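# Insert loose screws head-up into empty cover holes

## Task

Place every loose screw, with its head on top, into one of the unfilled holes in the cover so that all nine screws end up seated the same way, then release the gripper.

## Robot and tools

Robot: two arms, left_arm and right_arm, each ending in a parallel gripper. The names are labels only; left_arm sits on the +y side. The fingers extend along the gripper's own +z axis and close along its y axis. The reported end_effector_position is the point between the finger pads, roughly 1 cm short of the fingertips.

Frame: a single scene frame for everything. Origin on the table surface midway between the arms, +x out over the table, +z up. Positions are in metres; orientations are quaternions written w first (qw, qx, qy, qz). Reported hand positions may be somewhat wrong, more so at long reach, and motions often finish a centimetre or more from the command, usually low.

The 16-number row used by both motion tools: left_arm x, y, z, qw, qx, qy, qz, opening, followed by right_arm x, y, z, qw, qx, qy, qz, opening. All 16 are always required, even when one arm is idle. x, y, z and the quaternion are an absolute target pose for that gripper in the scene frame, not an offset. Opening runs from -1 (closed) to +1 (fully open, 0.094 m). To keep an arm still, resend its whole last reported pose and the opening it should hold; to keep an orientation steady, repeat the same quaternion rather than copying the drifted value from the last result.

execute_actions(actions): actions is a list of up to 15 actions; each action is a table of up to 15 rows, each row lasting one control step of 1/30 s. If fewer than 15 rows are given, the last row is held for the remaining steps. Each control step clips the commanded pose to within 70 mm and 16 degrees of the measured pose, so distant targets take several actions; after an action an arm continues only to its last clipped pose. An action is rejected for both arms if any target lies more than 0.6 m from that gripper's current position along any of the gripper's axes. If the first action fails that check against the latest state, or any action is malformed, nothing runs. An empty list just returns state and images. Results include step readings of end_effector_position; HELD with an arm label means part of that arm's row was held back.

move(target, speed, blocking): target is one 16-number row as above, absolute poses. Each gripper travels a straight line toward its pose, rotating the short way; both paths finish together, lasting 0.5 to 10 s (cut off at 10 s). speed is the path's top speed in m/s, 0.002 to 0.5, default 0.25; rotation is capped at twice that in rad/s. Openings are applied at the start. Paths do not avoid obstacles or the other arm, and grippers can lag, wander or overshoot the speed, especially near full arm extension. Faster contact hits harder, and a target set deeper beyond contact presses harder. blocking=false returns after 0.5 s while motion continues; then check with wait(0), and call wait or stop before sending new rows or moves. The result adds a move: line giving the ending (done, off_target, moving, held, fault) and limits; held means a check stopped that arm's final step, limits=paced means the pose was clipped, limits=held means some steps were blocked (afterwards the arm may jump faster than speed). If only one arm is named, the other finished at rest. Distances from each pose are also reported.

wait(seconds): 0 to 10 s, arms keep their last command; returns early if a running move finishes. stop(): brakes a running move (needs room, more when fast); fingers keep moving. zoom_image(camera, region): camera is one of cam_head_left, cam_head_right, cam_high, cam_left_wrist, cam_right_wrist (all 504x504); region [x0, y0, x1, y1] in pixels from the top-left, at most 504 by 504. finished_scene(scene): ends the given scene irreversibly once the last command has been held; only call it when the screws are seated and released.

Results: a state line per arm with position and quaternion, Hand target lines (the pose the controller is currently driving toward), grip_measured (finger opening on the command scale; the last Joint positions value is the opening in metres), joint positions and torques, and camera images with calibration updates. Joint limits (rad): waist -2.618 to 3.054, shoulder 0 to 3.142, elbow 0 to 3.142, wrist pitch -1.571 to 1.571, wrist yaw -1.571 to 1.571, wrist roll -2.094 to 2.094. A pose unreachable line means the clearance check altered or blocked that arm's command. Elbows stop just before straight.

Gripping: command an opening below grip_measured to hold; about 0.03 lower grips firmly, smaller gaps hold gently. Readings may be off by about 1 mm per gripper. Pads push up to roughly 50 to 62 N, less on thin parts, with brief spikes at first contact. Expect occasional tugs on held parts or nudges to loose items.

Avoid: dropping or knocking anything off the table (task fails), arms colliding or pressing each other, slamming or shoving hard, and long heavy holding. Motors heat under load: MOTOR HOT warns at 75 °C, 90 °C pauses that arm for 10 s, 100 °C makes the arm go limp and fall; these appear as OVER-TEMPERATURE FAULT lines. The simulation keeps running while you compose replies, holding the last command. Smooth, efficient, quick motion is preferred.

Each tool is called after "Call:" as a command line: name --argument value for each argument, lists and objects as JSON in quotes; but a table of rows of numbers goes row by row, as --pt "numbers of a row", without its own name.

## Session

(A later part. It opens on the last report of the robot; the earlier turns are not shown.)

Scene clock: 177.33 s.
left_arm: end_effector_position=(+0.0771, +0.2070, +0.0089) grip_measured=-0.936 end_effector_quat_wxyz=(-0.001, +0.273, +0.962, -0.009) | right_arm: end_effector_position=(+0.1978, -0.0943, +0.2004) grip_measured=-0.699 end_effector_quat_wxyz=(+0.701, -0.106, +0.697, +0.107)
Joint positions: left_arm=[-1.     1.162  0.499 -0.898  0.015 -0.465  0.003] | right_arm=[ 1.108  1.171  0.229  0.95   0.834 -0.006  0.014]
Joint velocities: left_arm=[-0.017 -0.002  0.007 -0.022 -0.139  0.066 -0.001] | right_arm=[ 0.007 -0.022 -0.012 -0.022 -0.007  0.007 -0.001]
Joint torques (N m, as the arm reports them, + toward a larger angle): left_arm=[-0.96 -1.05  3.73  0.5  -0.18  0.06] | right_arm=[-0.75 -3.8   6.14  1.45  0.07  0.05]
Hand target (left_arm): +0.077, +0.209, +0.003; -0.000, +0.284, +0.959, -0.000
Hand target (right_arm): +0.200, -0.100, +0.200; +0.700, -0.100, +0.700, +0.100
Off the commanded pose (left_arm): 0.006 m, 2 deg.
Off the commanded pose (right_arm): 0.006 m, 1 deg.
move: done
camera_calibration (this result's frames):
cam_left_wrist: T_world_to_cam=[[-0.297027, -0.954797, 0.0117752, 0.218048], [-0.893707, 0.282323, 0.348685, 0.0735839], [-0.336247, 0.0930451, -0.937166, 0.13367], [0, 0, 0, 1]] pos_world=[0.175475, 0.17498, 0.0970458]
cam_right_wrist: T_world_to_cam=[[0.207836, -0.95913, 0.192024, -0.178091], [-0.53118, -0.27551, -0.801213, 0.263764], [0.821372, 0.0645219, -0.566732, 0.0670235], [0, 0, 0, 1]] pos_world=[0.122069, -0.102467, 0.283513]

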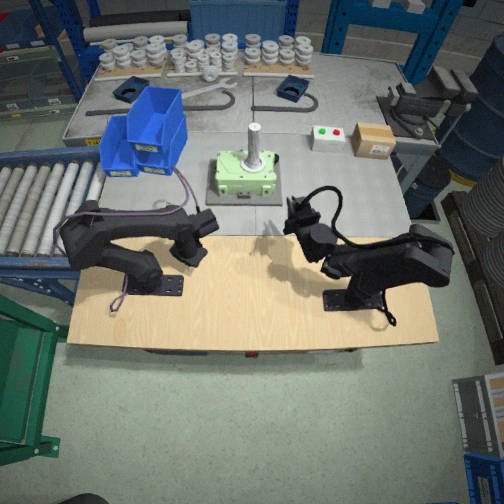

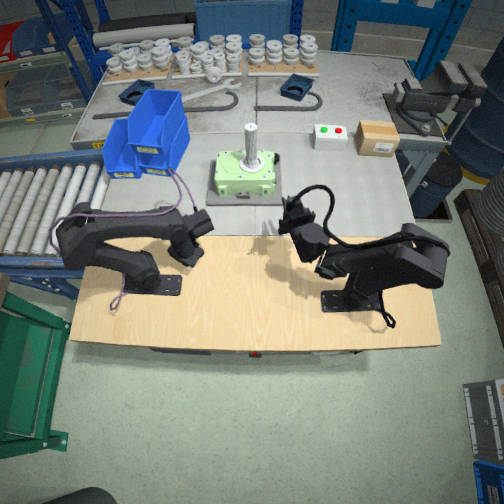

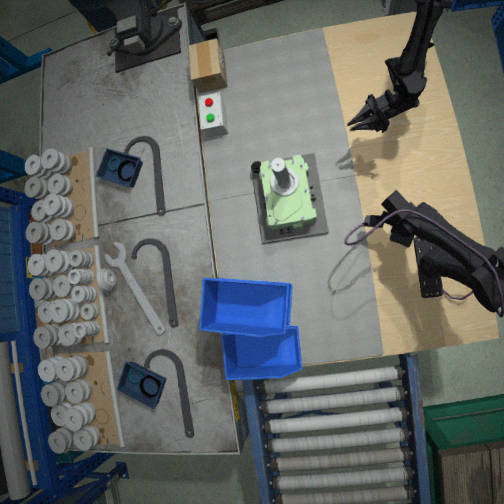

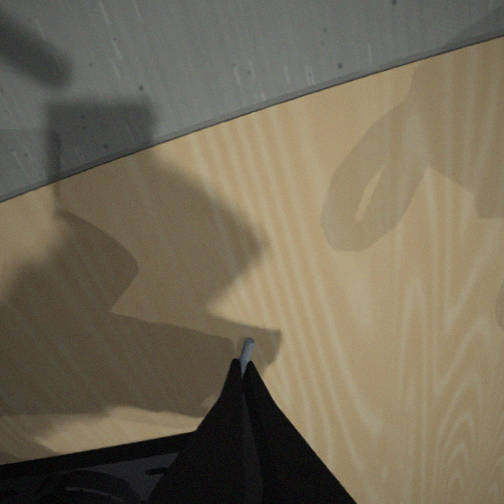

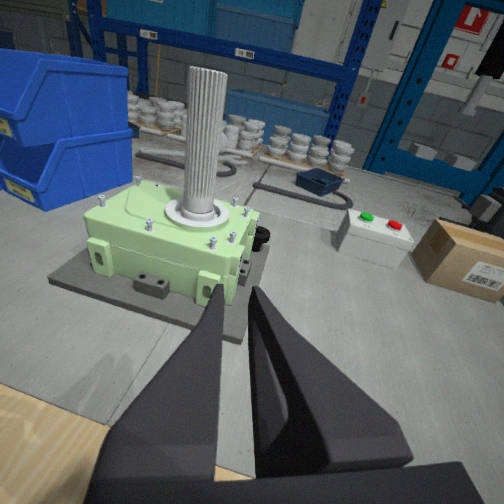

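Call:
move --target '[0.09,0.2,0.05,0,0.284,0.959,0,-1,0.2,-0.1,0.2,0.7,-0.1,0.7,0.1,-0.7]'

Call:
move --target '[0.1,0.2,0.05,0,0.946,0.326,0,-1,0.2,-0.1,0.2,0.7,-0.1,0.7,0.1,-0.7]' --speed 0.5

Call:
move --target '[0.1,0.2,0.004,0,0.946,0.326,0,-1,0.2,-0.1,0.2,0.7,-0.1,0.7,0.1,-0.7]' --speed 0.08

Call:
move --target '[0.1,0.2,0.004,0,0.946,0.326,0,-0.5,0.2,-0.1,0.2,0.7,-0.1,0.7,0.1,-0.7]'

Call:
move --target '[0.1,0.2,0.05,0,0.946,0.326,0,-0.5,0.2,-0.1,0.2,0.7,-0.1,0.7,0.1,-0.7]'

Call:
move --target '[0.11,0.21,0.05,0,0.438,0.899,0,-0.5,0.2,-0.1,0.2,0.7,-0.1,0.7,0.1,-0.7]' --speed 0.5

Call:
move --target '[0.116,0.213,0.05,0,-0.326,0.946,0,-0.5,0.2,-0.1,0.2,0.7,-0.1,0.7,0.1,-0.7]' --speed 0.5

Call:
move --target '[0.116,0.213,0.003,0,-0.326,0.946,0,-0.5,0.2,-0.1,0.2,0.7,-0.1,0.7,0.1,-0.7]' --speed 0.08

Scene clock: 178.67 s.
left_arm: end_effector_position=(+0.0840, +0.2006, +0.0447) grip_measured=-0.936 end_effector_quat_wxyz=(-0.007, +0.284, +0.959, -0.004) | right_arm: end_effector_position=(+0.1978, -0.0943, +0.2004) grip_measured=-0.699 end_effector_quat_wxyz=(+0.701, -0.106, +0.697, +0.107)
Joint positions: left_arm=[-0.984  1.162  0.65  -1.064  0.015 -0.426  0.003] | right_arm=[ 1.108  1.171  0.229  0.95   0.834 -0.006  0.014]
Joint velocities: left_arm=[-0.002 -0.022  0.017 -0.037  0.022 -0.007  0.001] | right_arm=[-0.002 -0.002 -0.002 -0.022  0.066 -0.081  0.   ]
Joint torques (N m, as the arm reports them, + toward a larger angle): left_arm=[ 1.03 -2.13  6.92  0.1  -0.18  0.05] | right_arm=[-0.72 -3.79  6.11  1.45  0.07  0.05]
Hand target (left_arm): +0.090, +0.200, +0.050; +0.000, +0.284, +0.959, +0.000
Hand target (right_arm): +0.200, -0.100, +0.200; +0.700, -0.100, +0.700, +0.100
Off the commanded pose (left_arm): 0.008 m, 1 deg.
Off the commanded pose (right_arm): 0.006 m, 1 deg.
move: done
camera_calibration (this result's frames):
cam_left_wrist: T_world_to_cam=[[-0.318382, -0.94796, 0.00204659, 0.21445], [-0.884362, 0.297798, 0.359471, 0.0647537], [-0.341374, 0.112639, -0.933154, 0.166461], [0, 0, 0, 1]] pos_world=[0.182368, 0.165256, 0.131617]
cam_right_wrist: T_world_to_cam=[[0.207836, -0.95913, 0.192024, -0.178091], [-0.53118, -0.27551, -0.801213, 0.263764], [0.821372, 0.0645219, -0.566732, 0.0670235], [0, 0, 0, 1]] pos_world=[0.122069, -0.102467, 0.283513]

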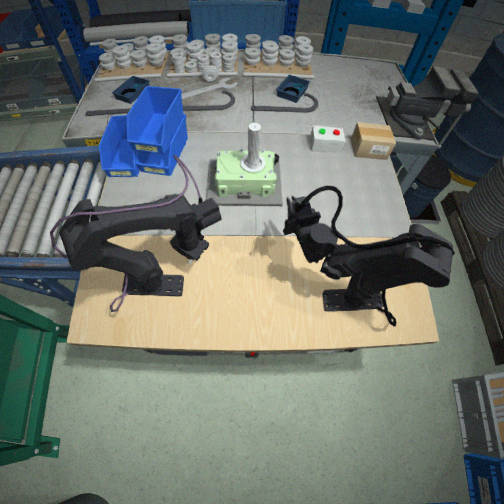

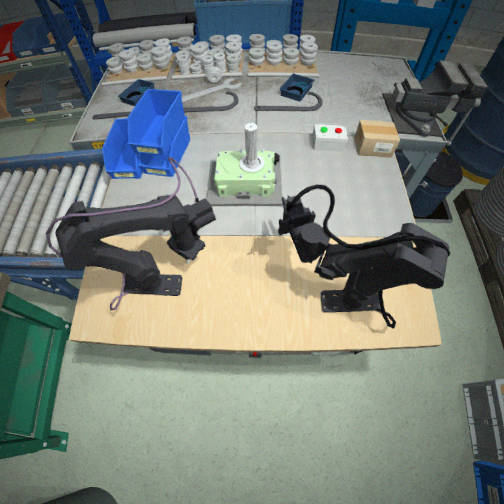

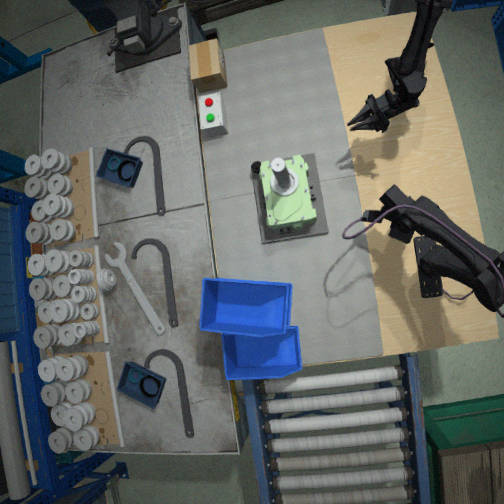

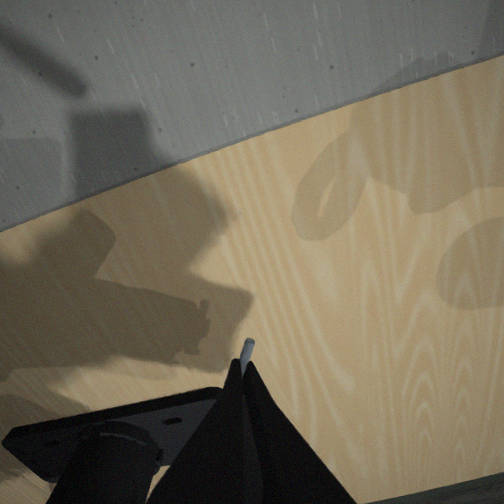

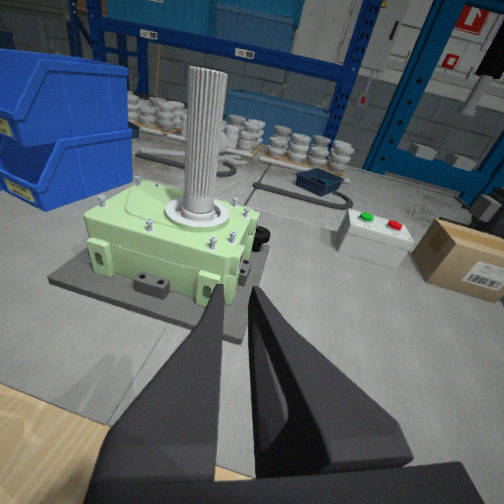

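Scene clock: 181.37 s.
left_arm: end_effector_position=(+0.0959, +0.2054, +0.0455) grip_measured=-0.937 end_effector_quat_wxyz=(-0.006, +0.945, +0.327, +0.004) | right_arm: end_effector_position=(+0.1978, -0.0943, +0.2005) grip_measured=-0.699 end_effector_quat_wxyz=(+0.701, -0.106, +0.697, +0.107)
Joint positions: left_arm=[-0.933  1.179  0.663 -1.065 -0.011  1.524  0.003] | right_arm=[ 1.108  1.171  0.229  0.95   0.834 -0.006  0.014]
Joint velocities: left_arm=[ 0.007 -0.007  0.012  0.022 -0.007  0.007  0.   ] | right_arm=[-0.002 -0.017  0.007  0.095 -0.007  0.022 -0.   ]
Joint torques (N m, as the arm reports them, + toward a larger angle): left_arm=[ 1.04 -1.55  7.09  0.2   0.11  0.05] | right_arm=[-0.7  -3.78  6.12  1.46  0.07  0.05]
Hand target (left_arm): +0.100, +0.200, +0.050; -0.000, +0.945, +0.326, +0.000
Hand target (right_arm): +0.200, -0.100, +0.200; +0.700, -0.100, +0.700, +0.100
Off the commanded pose (left_arm): 0.008 m, 1 deg.
Off the commanded pose (right_arm): 0.006 m, 1 deg.
move: done
camera_calibration (this result's frames):
cam_left_wrist: T_world_to_cam=[[-0.793983, 0.607939, 0.000993239, -0.0511277], [0.567668, 0.740801, 0.359118, -0.156672], [0.217586, 0.285698, -0.933292, 0.0815823], [0, 0, 0, 1]] pos_world=[0.0305921, 0.123838, 0.132455]
cam_right_wrist: T_world_to_cam=[[0.207805, -0.959197, 0.191725, -0.178045], [-0.531052, -0.275233, -0.801393, 0.263859], [0.821463, 0.064718, -0.566578, 0.0670344], [0, 0, 0, 1]] pos_world=[0.122055, -0.102496, 0.28357]

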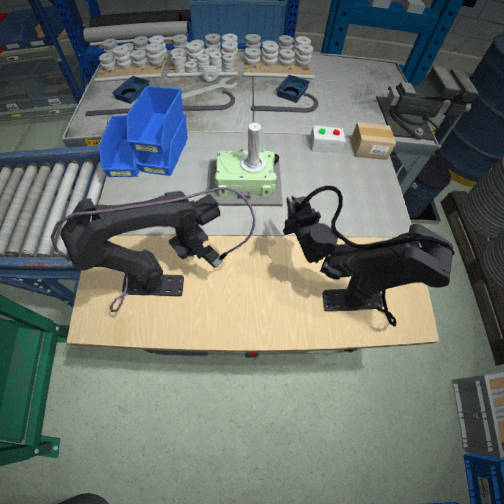

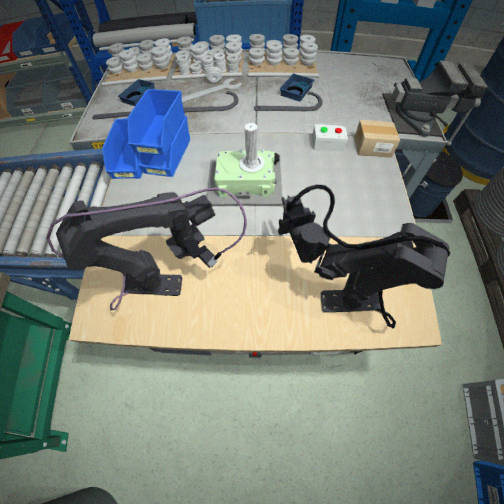

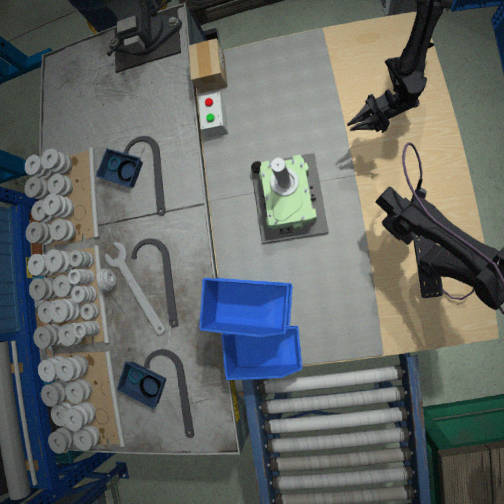

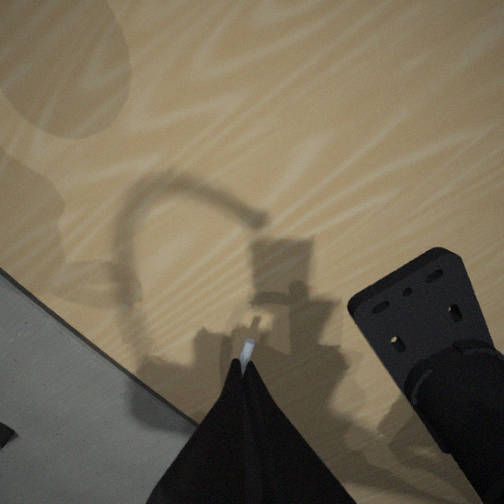

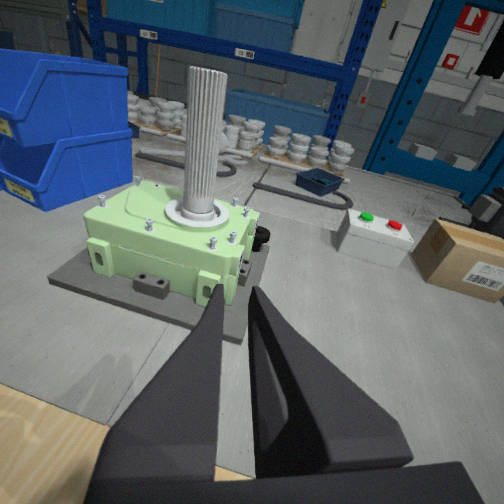

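Scene clock: 182.47 s.
left_arm: end_effector_position=(+0.1023, +0.1964, +0.0099) grip_measured=-0.937 end_effector_quat_wxyz=(+0.007, +0.946, +0.325, +0.008) | right_arm: end_effector_position=(+0.1978, -0.0943, +0.2004) grip_measured=-0.699 end_effector_quat_wxyz=(+0.701, -0.106, +0.697, +0.107)
Joint positions: left_arm=[-0.933  1.262  0.562 -0.853 -0.011  1.527  0.003] | right_arm=[ 1.108  1.171  0.229  0.95   0.834 -0.006  0.014]
Joint velocities: left_arm=[-0.007  0.002 -0.002  0.051 -0.037 -0.066 -0.   ] | right_arm=[ 0.002  0.007  0.007 -0.022 -0.051  0.037 -0.   ]
Joint torques (N m, as the arm reports them, + toward a larger angle): left_arm=[ 1.09 -1.95  3.71  0.41  0.11  0.08] | right_arm=[-0.71 -3.81  6.13  1.45  0.07  0.05]
Hand target (left_arm): +0.100, +0.200, +0.005; +0.000, +0.945, +0.326, +0.000
Hand target (right_arm): +0.200, -0.100, +0.200; +0.700, -0.100, +0.700, +0.100
Off the commanded pose (left_arm): 0.007 m, 1 deg.
Off the commanded pose (right_arm): 0.006 m, 1 deg.
move: done
camera_calibration (this result's frames):
cam_left_wrist: T_world_to_cam=[[-0.791914, 0.610065, -0.026338, -0.0409192], [0.564043, 0.747337, 0.351203, -0.141704], [0.23394, 0.263267, -0.935929, 0.0522773], [0, 0, 0, 1]] pos_world=[0.0352927, 0.117101, 0.0976168]
cam_right_wrist: T_world_to_cam=[[0.207836, -0.95913, 0.192024, -0.178091], [-0.53118, -0.27551, -0.801213, 0.263764], [0.821372, 0.0645219, -0.566732, 0.0670235], [0, 0, 0, 1]] pos_world=[0.122069, -0.102467, 0.283513]

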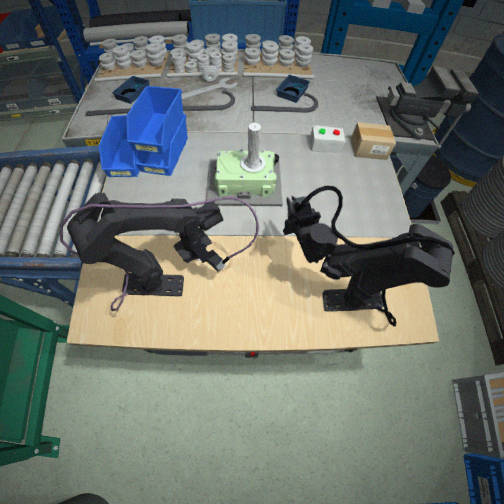

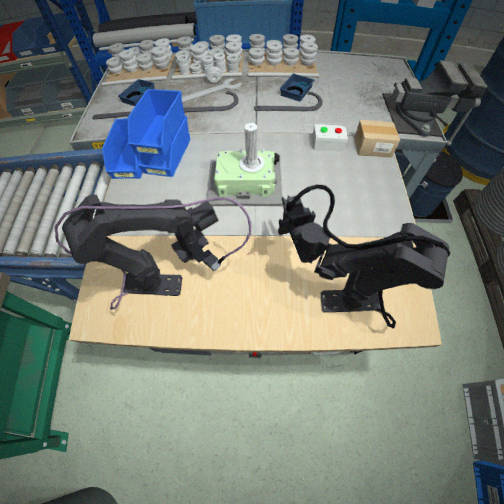

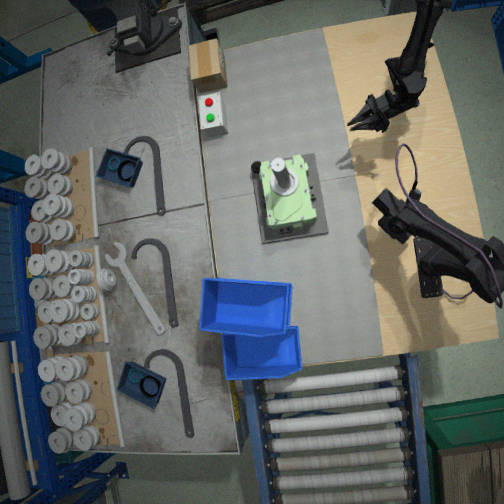

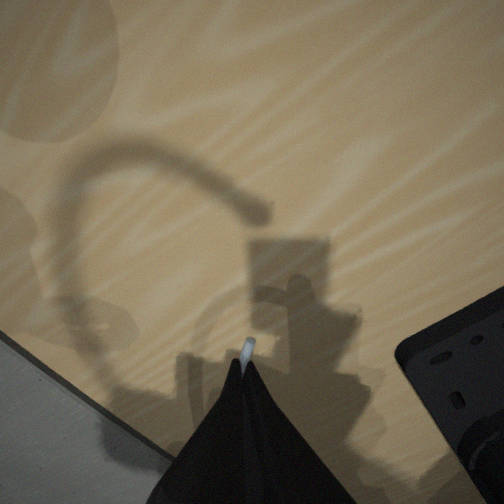

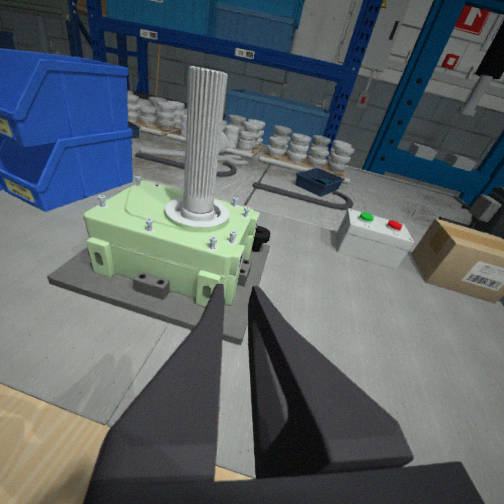

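Scene clock: 183.17 s.
left_arm: end_effector_position=(+0.1026, +0.1960, +0.0099) grip_measured=-0.502 end_effector_quat_wxyz=(+0.008, +0.946, +0.325, +0.008) | right_arm: end_effector_position=(+0.1978, -0.0943, +0.2004) grip_measured=-0.699 end_effector_quat_wxyz=(+0.701, -0.106, +0.697, +0.107)
Joint positions: left_arm=[-0.933  1.262  0.562 -0.851 -0.011  1.528  0.023] | right_arm=[ 1.108  1.171  0.229  0.95   0.834 -0.006  0.014]
Joint velocities: left_arm=[ 0.012 -0.017  0.002 -0.007  0.022 -0.007  0.001] | right_arm=[ 0.002  0.007 -0.017 -0.022 -0.007 -0.007  0.   ]
Joint torques (N m, as the arm reports them, + toward a larger angle): left_arm=[ 1.11 -1.87  3.66  0.41  0.11  0.08] | right_arm=[-0.73 -3.79  6.14  1.46  0.06  0.06]
Hand target (left_arm): +0.100, +0.200, +0.004; -0.000, +0.945, +0.326, +0.000
Hand target (right_arm): +0.200, -0.100, +0.200; +0.700, -0.100, +0.700, +0.100
Off the commanded pose (left_arm): 0.008 m, 1 deg.
Off the commanded pose (right_arm): 0.006 m, 1 deg.
move: done
camera_calibration (this result's frames):
cam_left_wrist: T_world_to_cam=[[-0.791651, 0.610324, -0.0281605, -0.0405254], [0.563938, 0.747664, 0.350674, -0.141622], [0.23508, 0.261731, -0.936074, 0.0525083], [0, 0, 0, 1]] pos_world=[0.0354402, 0.116876, 0.0976735]
cam_right_wrist: T_world_to_cam=[[0.207836, -0.95913, 0.192024, -0.178091], [-0.53118, -0.27551, -0.801213, 0.263764], [0.821372, 0.0645219, -0.566732, 0.0670235], [0, 0, 0, 1]] pos_world=[0.122069, -0.102467, 0.283513]

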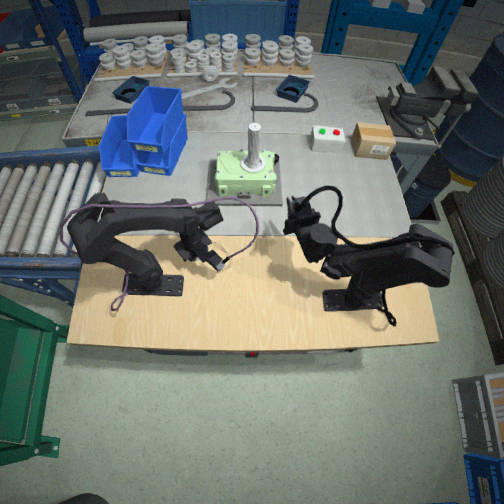

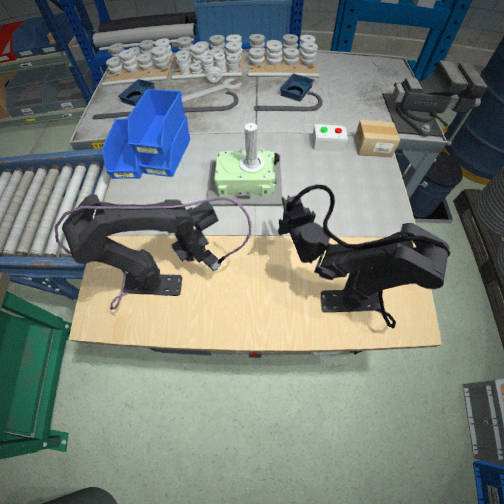

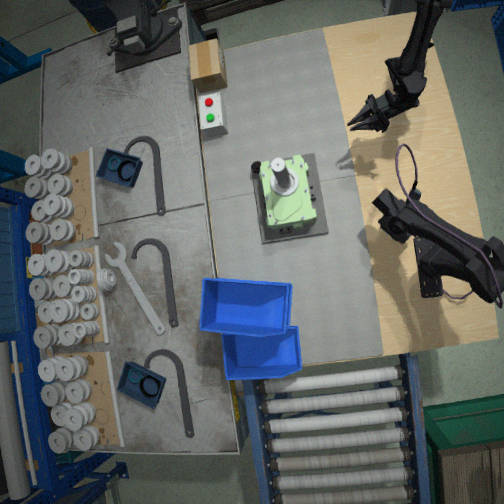

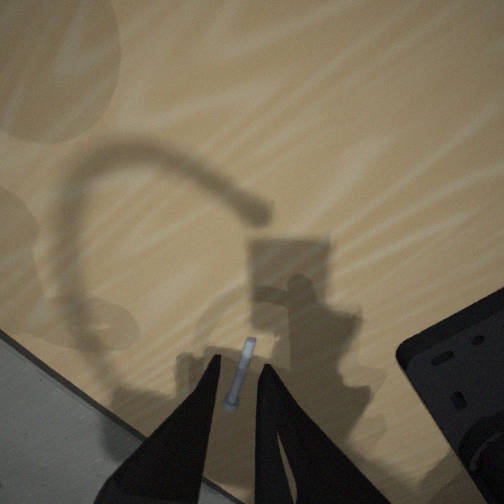

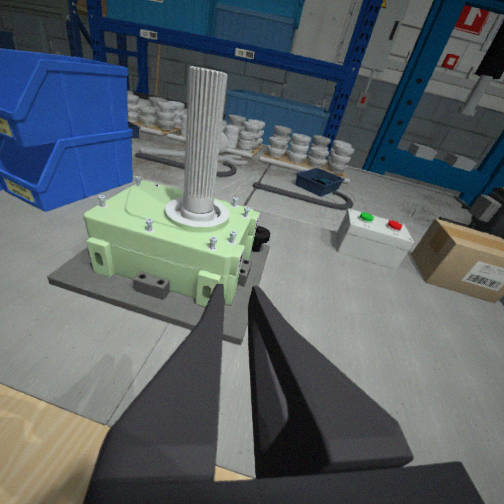

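Scene clock: 184.20 s.
left_arm: end_effector_position=(+0.0970, +0.2039, +0.0406) grip_measured=-0.502 end_effector_quat_wxyz=(-0.015, +0.946, +0.325, +0.001) | right_arm: end_effector_position=(+0.1978, -0.0943, +0.2004) grip_measured=-0.699 end_effector_quat_wxyz=(+0.701, -0.106, +0.697, +0.107)
Joint positions: left_arm=[-0.933  1.214  0.663 -1.047 -0.011  1.528  0.023] | right_arm=[ 1.108  1.171  0.229  0.95   0.834 -0.006  0.014]
Joint velocities: left_arm=[ 0.002 -0.022 -0.002 -0.022  0.022 -0.037 -0.001] | right_arm=[-0.017 -0.017  0.002  0.007 -0.007 -0.037 -0.001]
Joint torques (N m, as the arm reports them, + toward a larger angle): left_arm=[ 1.14 -4.33  6.83  0.02  0.11  0.08] | right_arm=[-0.72 -3.8   6.11  1.46  0.07  0.06]
Hand target (left_arm): +0.100, +0.200, +0.049; -0.000, +0.945, +0.326, +0.000
Hand target (right_arm): +0.200, -0.100, +0.200; +0.700, -0.100, +0.700, +0.100
Off the commanded pose (left_arm): 0.011 m, 2 deg.
Off the commanded pose (right_arm): 0.006 m, 1 deg.
move: off_target (left_arm)
camera_calibration (this result's frames):
cam_left_wrist: T_world_to_cam=[[-0.791799, 0.610532, 0.0174657, -0.0507865], [0.573828, 0.733793, 0.363689, -0.153762], [0.209227, 0.297991, -0.931357, 0.075417], [0, 0, 0, 1]] pos_world=[0.0322411, 0.121363, 0.127049]
cam_right_wrist: T_world_to_cam=[[0.207836, -0.95913, 0.192024, -0.178091], [-0.53118, -0.27551, -0.801213, 0.263764], [0.821372, 0.0645219, -0.566732, 0.0670235], [0, 0, 0, 1]] pos_world=[0.122069, -0.102467, 0.283513]

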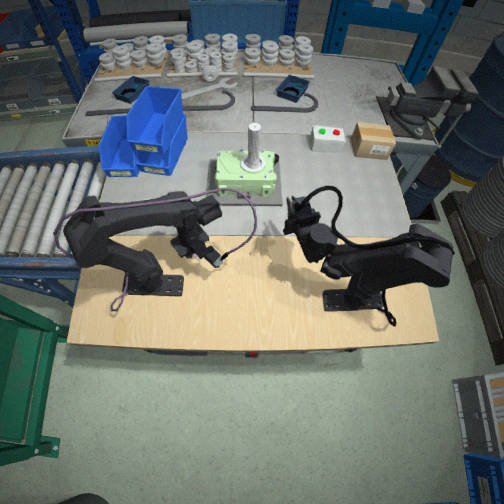

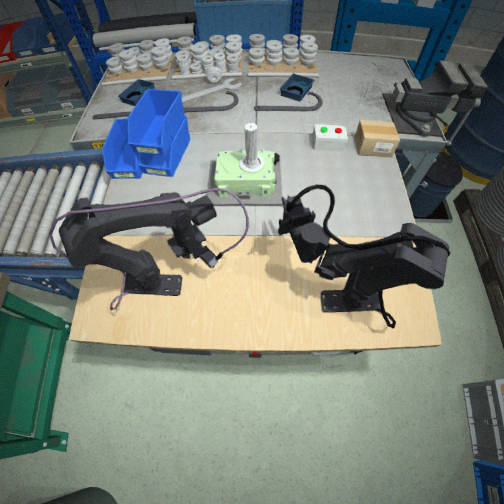

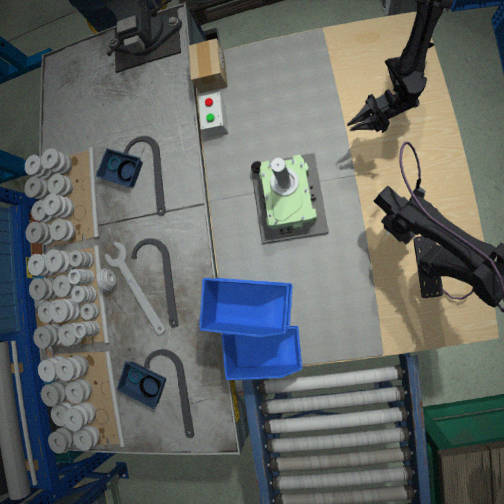

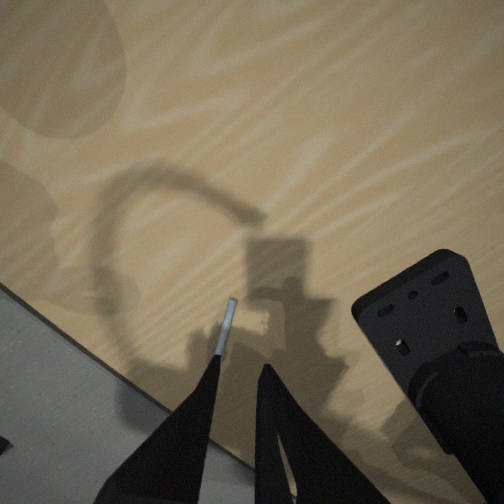

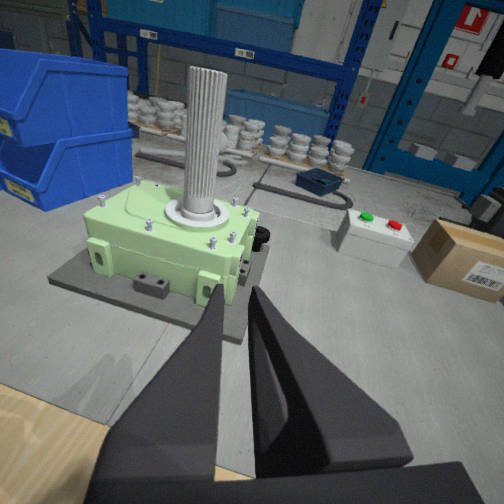

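Scene clock: 186.53 s.
left_arm: end_effector_position=(+0.1056, +0.2148, +0.0407) grip_measured=-0.502 end_effector_quat_wxyz=(-0.018, +0.444, +0.896, +0.007) | right_arm: end_effector_position=(+0.1978, -0.0943, +0.2004) grip_measured=-0.699 end_effector_quat_wxyz=(+0.701, -0.106, +0.697, +0.107)
Joint positions: left_arm=[-0.836  1.214  0.663 -1.059  0.     0.067  0.023] | right_arm=[ 1.108  1.171  0.229  0.95   0.834 -0.006  0.014]
Joint velocities: left_arm=[-0.012 -0.007 -0.007 -0.051 -0.066 -0.022  0.   ] | right_arm=[-0.012 -0.002 -0.012 -0.007 -0.007 -0.037 -0.001]
Joint torques (N m, as the arm reports them, + toward a larger angle): left_arm=[-0.02 -4.81  6.63  0.06 -0.02 -0.12] | right_arm=[-0.72 -3.81  6.11  1.46  0.06  0.05]
Hand target (left_arm): +0.110, +0.210, +0.050; -0.000, +0.438, +0.899, +0.000
Hand target (right_arm): +0.200, -0.100, +0.200; +0.700, -0.100, +0.700, +0.100
Off the commanded pose (left_arm): 0.011 m, 2 deg.
Off the commanded pose (right_arm): 0.006 m, 1 deg.
move: off_target (left_arm)
camera_calibration (this result's frames):
cam_left_wrist: T_world_to_cam=[[-0.620639, -0.784, -0.0123298, 0.232036], [-0.727256, 0.569699, 0.382807, 0.00512932], [-0.293096, 0.246552, -0.923746, 0.13424], [0, 0, 0, 1]] pos_world=[0.187086, 0.145897, 0.124901]
cam_right_wrist: T_world_to_cam=[[0.207836, -0.95913, 0.192024, -0.178091], [-0.53118, -0.27551, -0.801213, 0.263764], [0.821372, 0.0645219, -0.566732, 0.0670235], [0, 0, 0, 1]] pos_world=[0.122069, -0.102467, 0.283513]

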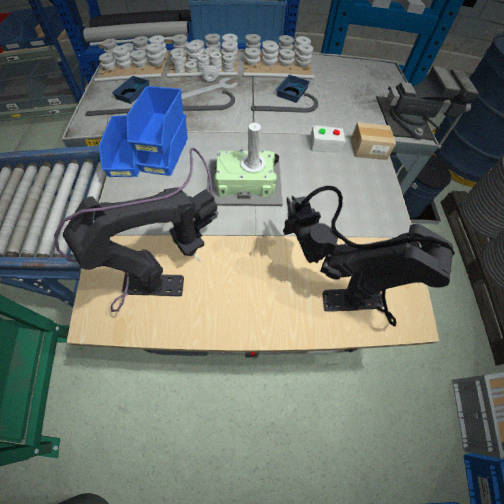

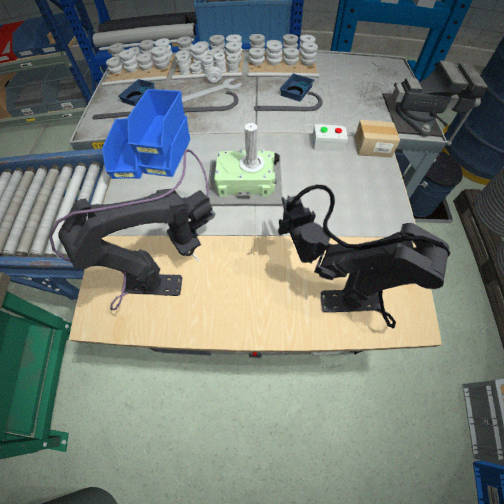

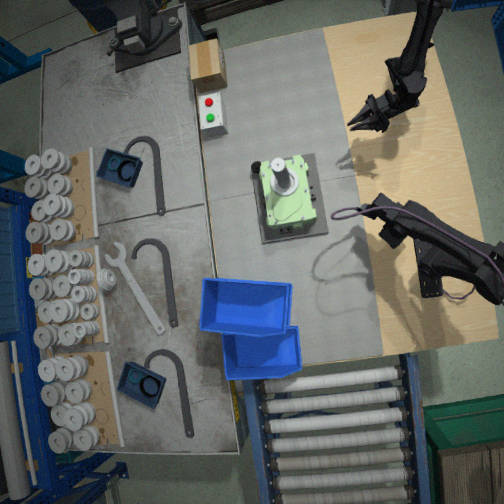

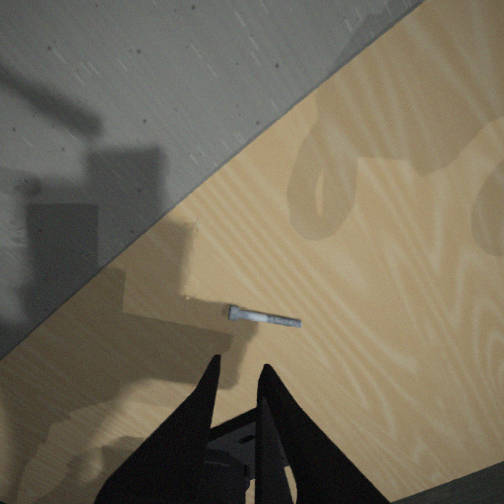

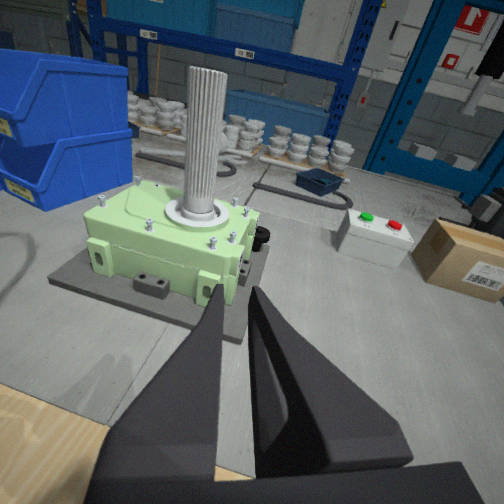

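Scene clock: 188.90 s.
left_arm: end_effector_position=(+0.1089, +0.2178, +0.0407) grip_measured=-0.502 end_effector_quat_wxyz=(-0.015, -0.322, +0.946, +0.015) | right_arm: end_effector_position=(+0.1978, -0.0943, +0.2005) grip_measured=-0.699 end_effector_quat_wxyz=(+0.701, -0.106, +0.697, +0.107)
Joint positions: left_arm=[-0.791  1.214  0.663 -1.059  0.015 -1.465  0.023] | right_arm=[ 1.108  1.171  0.229  0.95   0.834 -0.006  0.014]
Joint velocities: left_arm=[-0.002  0.012  0.012 -0.007 -0.022 -0.022  0.   ] | right_arm=[-0.002  0.007 -0.002  0.007  0.037 -0.066  0.001]
Joint torques (N m, as the arm reports them, + toward a larger angle): left_arm=[-0.52 -4.24  7.01  0.1  -0.18 -0.14] | right_arm=[-0.72 -3.82  6.12  1.45  0.06  0.05]
Hand target (left_arm): +0.116, +0.213, +0.050; -0.000, -0.326, +0.945, -0.000
Hand target (right_arm): +0.200, -0.100, +0.200; +0.700, -0.100, +0.700, +0.100
Off the commanded pose (left_arm): 0.013 m, 2 deg.
Off the commanded pose (right_arm): 0.006 m, 1 deg.
move: off_target (left_arm)
camera_calibration (this result's frames):
cam_left_wrist: T_world_to_cam=[[0.787047, -0.615105, -0.0469372, 0.0477291], [-0.562442, -0.746751, 0.354995, 0.275689], [-0.25341, -0.252998, -0.933689, 0.239361], [0, 0, 0, 1]] pos_world=[0.178151, 0.295788, 0.127861]
cam_right_wrist: T_world_to_cam=[[0.207805, -0.959197, 0.191725, -0.178045], [-0.531052, -0.275233, -0.801393, 0.263859], [0.821463, 0.064718, -0.566578, 0.0670344], [0, 0, 0, 1]] pos_world=[0.122055, -0.102496, 0.28357]

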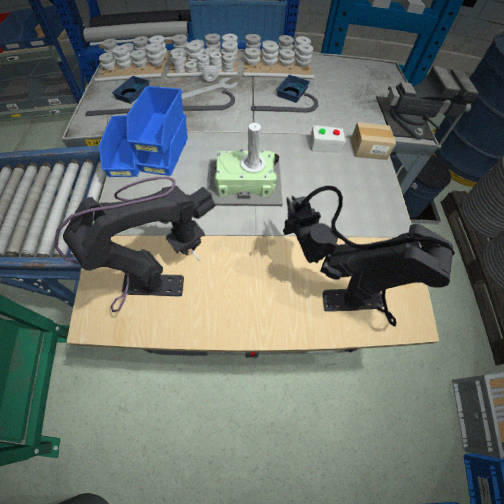

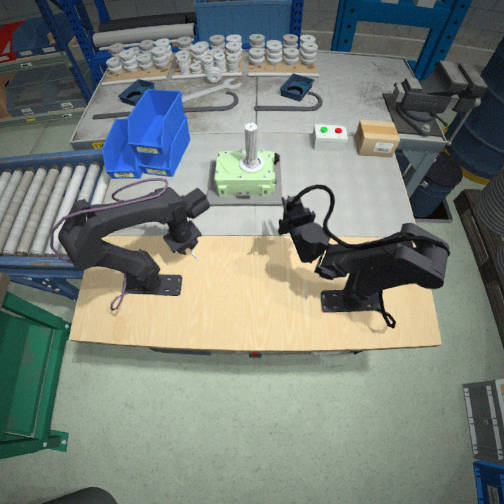

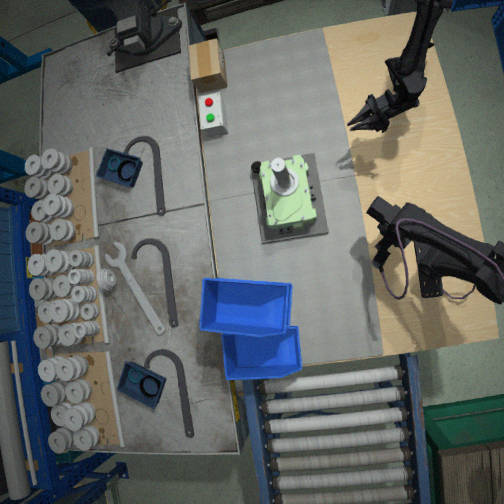

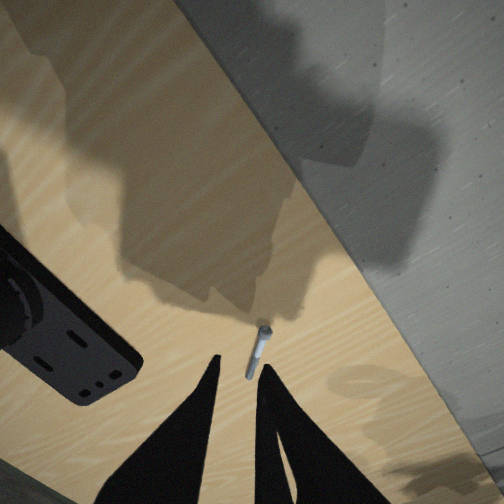

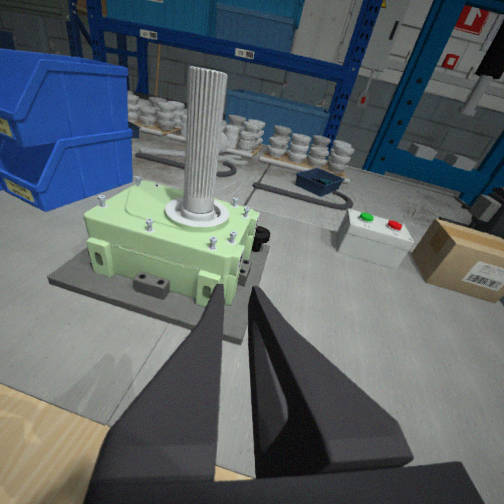

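Scene clock: 189.93 s.
left_arm: end_effector_position=(+0.1176, +0.2087, +0.0093) grip_measured=-0.502 end_effector_quat_wxyz=(-0.003, -0.323, +0.946, -0.012) | right_arm: end_effector_position=(+0.1978, -0.0943, +0.2004) grip_measured=-0.699 end_effector_quat_wxyz=(+0.701, -0.106, +0.697, +0.107)
Joint positions: left_arm=[-0.791  1.265  0.562 -0.849  0.015 -1.467  0.023] | right_arm=[ 1.108  1.171  0.229  0.95   0.834 -0.006  0.014]
Joint velocities: left_arm=[ 0.002 -0.002 -0.002  0.007  0.037  0.022  0.   ] | right_arm=[-0.002  0.012 -0.012 -0.007  0.037 -0.051  0.   ]
Joint torques (N m, as the arm reports them, + toward a larger angle): left_arm=[-0.5  -1.83  3.64  0.43 -0.18 -0.1 ] | right_arm=[-0.73 -3.81  6.1   1.45  0.06  0.05]
Hand target (left_arm): +0.116, +0.213, +0.003; +0.000, -0.326, +0.945, -0.000
Hand target (right_arm): +0.200, -0.100, +0.200; +0.700, -0.100, +0.700, +0.100
Off the commanded pose (left_arm): 0.008 m, 1 deg.
Off the commanded pose (right_arm): 0.006 m, 1 deg.
move: done
camera_calibration (this result's frames):
cam_left_wrist: T_world_to_cam=[[0.78942, -0.613766, 0.0103713, 0.0327987], [-0.574843, -0.733219, 0.363241, 0.283479], [-0.215341, -0.292712, -0.931637, 0.213772], [0, 0, 0, 1]] pos_world=[0.183098, 0.290557, 0.0958465]
cam_right_wrist: T_world_to_cam=[[0.207836, -0.95913, 0.192024, -0.178091], [-0.53118, -0.27551, -0.801213, 0.263764], [0.821372, 0.0645219, -0.566732, 0.0670235], [0, 0, 0, 1]] pos_world=[0.122069, -0.102467, 0.283513]

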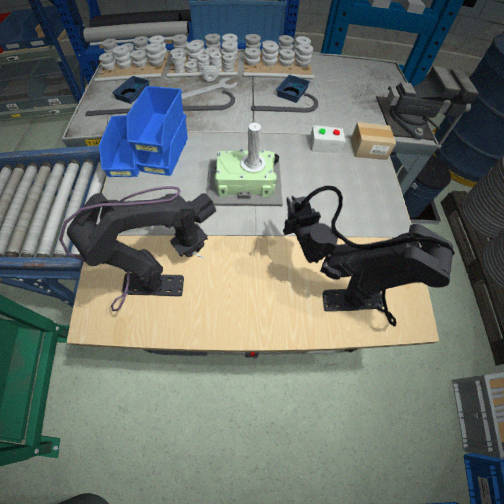

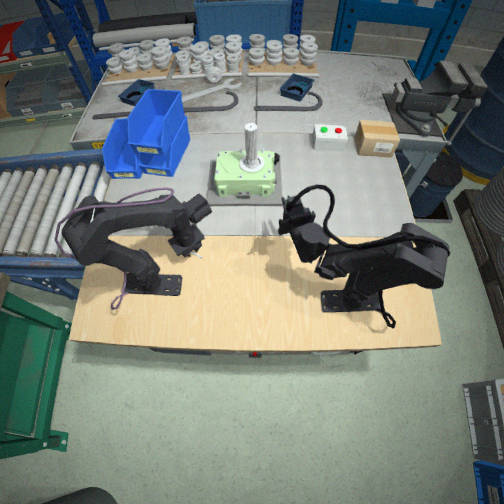

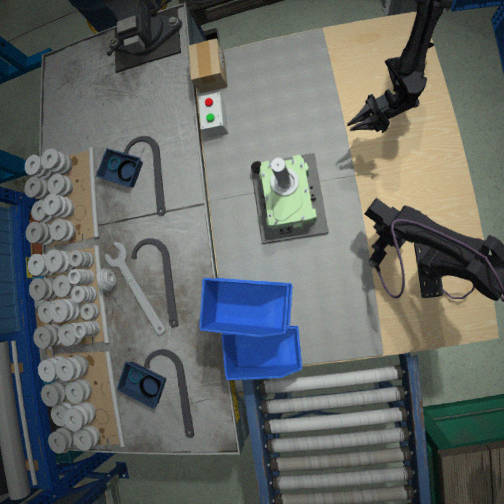

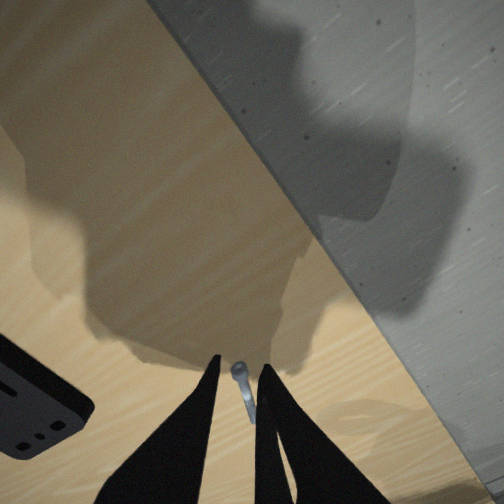

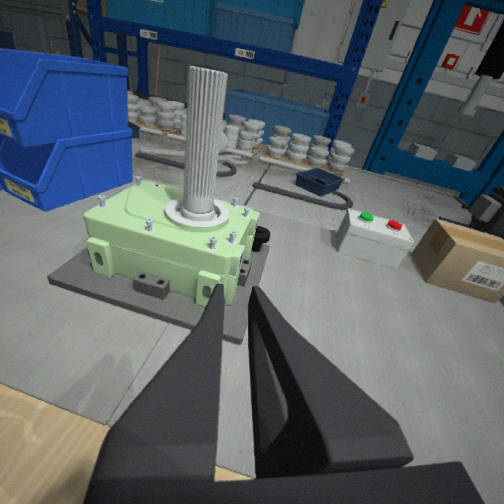

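Call:
move --target '[0.116,0.213,0.003,0,-0.552,0.834,0,-0.5,0.2,-0.1,0.2,0.7,-0.1,0.7,0.1,-0.7]'

Scene clock: 191.60 s.
left_arm: end_effector_position=(+0.1192, +0.2070, +0.0094) grip_measured=-0.502 end_effector_quat_wxyz=(-0.005, -0.548, +0.836, -0.015) | right_arm: end_effector_position=(+0.1978, -0.0943, +0.2004) grip_measured=-0.699 end_effector_quat_wxyz=(+0.701, -0.106, +0.697, +0.107)
Joint positions: left_arm=[-0.791  1.265  0.562 -0.84   0.015 -1.969  0.023] | right_arm=[ 1.108  1.171  0.229  0.95   0.834 -0.006  0.014]
Joint velocities: left_arm=[ 0.002 -0.017 -0.002 -0.037 -0.022 -0.11  -0.001] | right_arm=[ 0.017 -0.002 -0.012 -0.051 -0.066  0.007 -0.001]
Joint torques (N m, as the arm reports them, + toward a larger angle): left_arm=[-0.47 -1.81  3.64  0.36 -0.19 -0.12] | right_arm=[-0.73 -3.79  6.15  1.46  0.06  0.06]
Hand target (left_arm): +0.116, +0.213, +0.003; +0.000, -0.552, +0.834, -0.000
Hand target (right_arm): +0.200, -0.100, +0.200; +0.700, -0.100, +0.700, +0.100
Off the commanded pose (left_arm): 0.009 m, 2 deg.
Off the commanded pose (right_arm): 0.006 m, 1 deg.
move: done
camera_calibration (this result's frames):
cam_left_wrist: T_world_to_cam=[[0.98737, -0.15826, 0.00738139, -0.0874071], [-0.149522, -0.915425, 0.373685, 0.270065], [-0.0523822, -0.370069, -0.927526, 0.210222], [0, 0, 0, 1]] pos_world=[0.137696, 0.311188, 0.0947125]
cam_right_wrist: T_world_to_cam=[[0.207836, -0.95913, 0.192024, -0.178091], [-0.53118, -0.27551, -0.801213, 0.263764], [0.821372, 0.0645219, -0.566732, 0.0670235], [0, 0, 0, 1]] pos_world=[0.122069, -0.102467, 0.283513]

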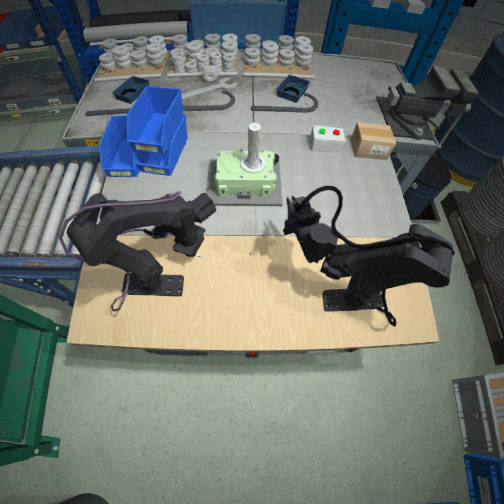

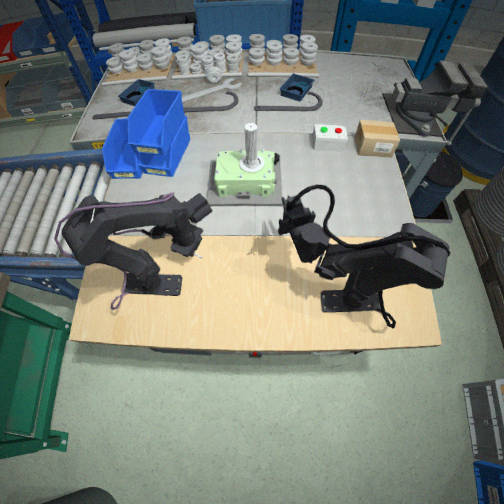

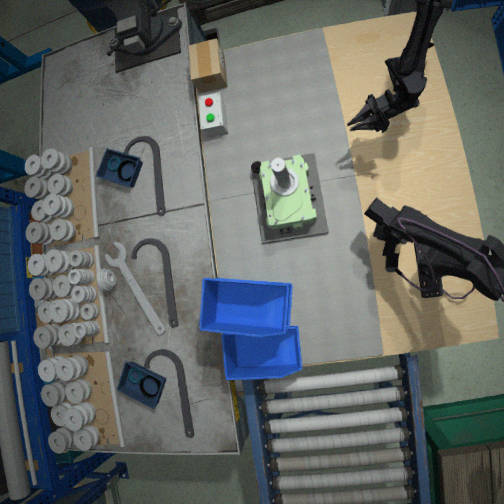

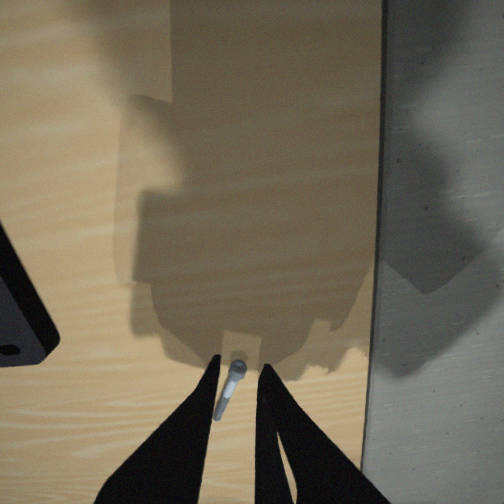

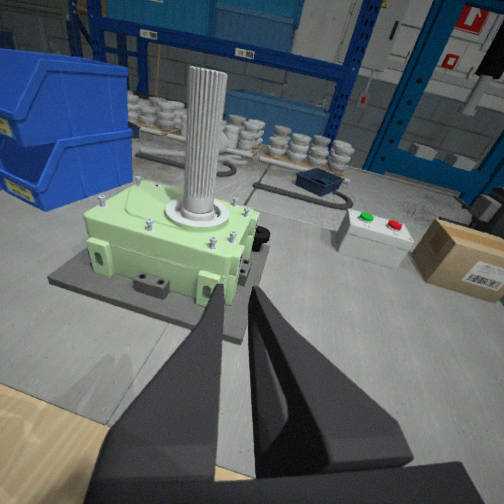

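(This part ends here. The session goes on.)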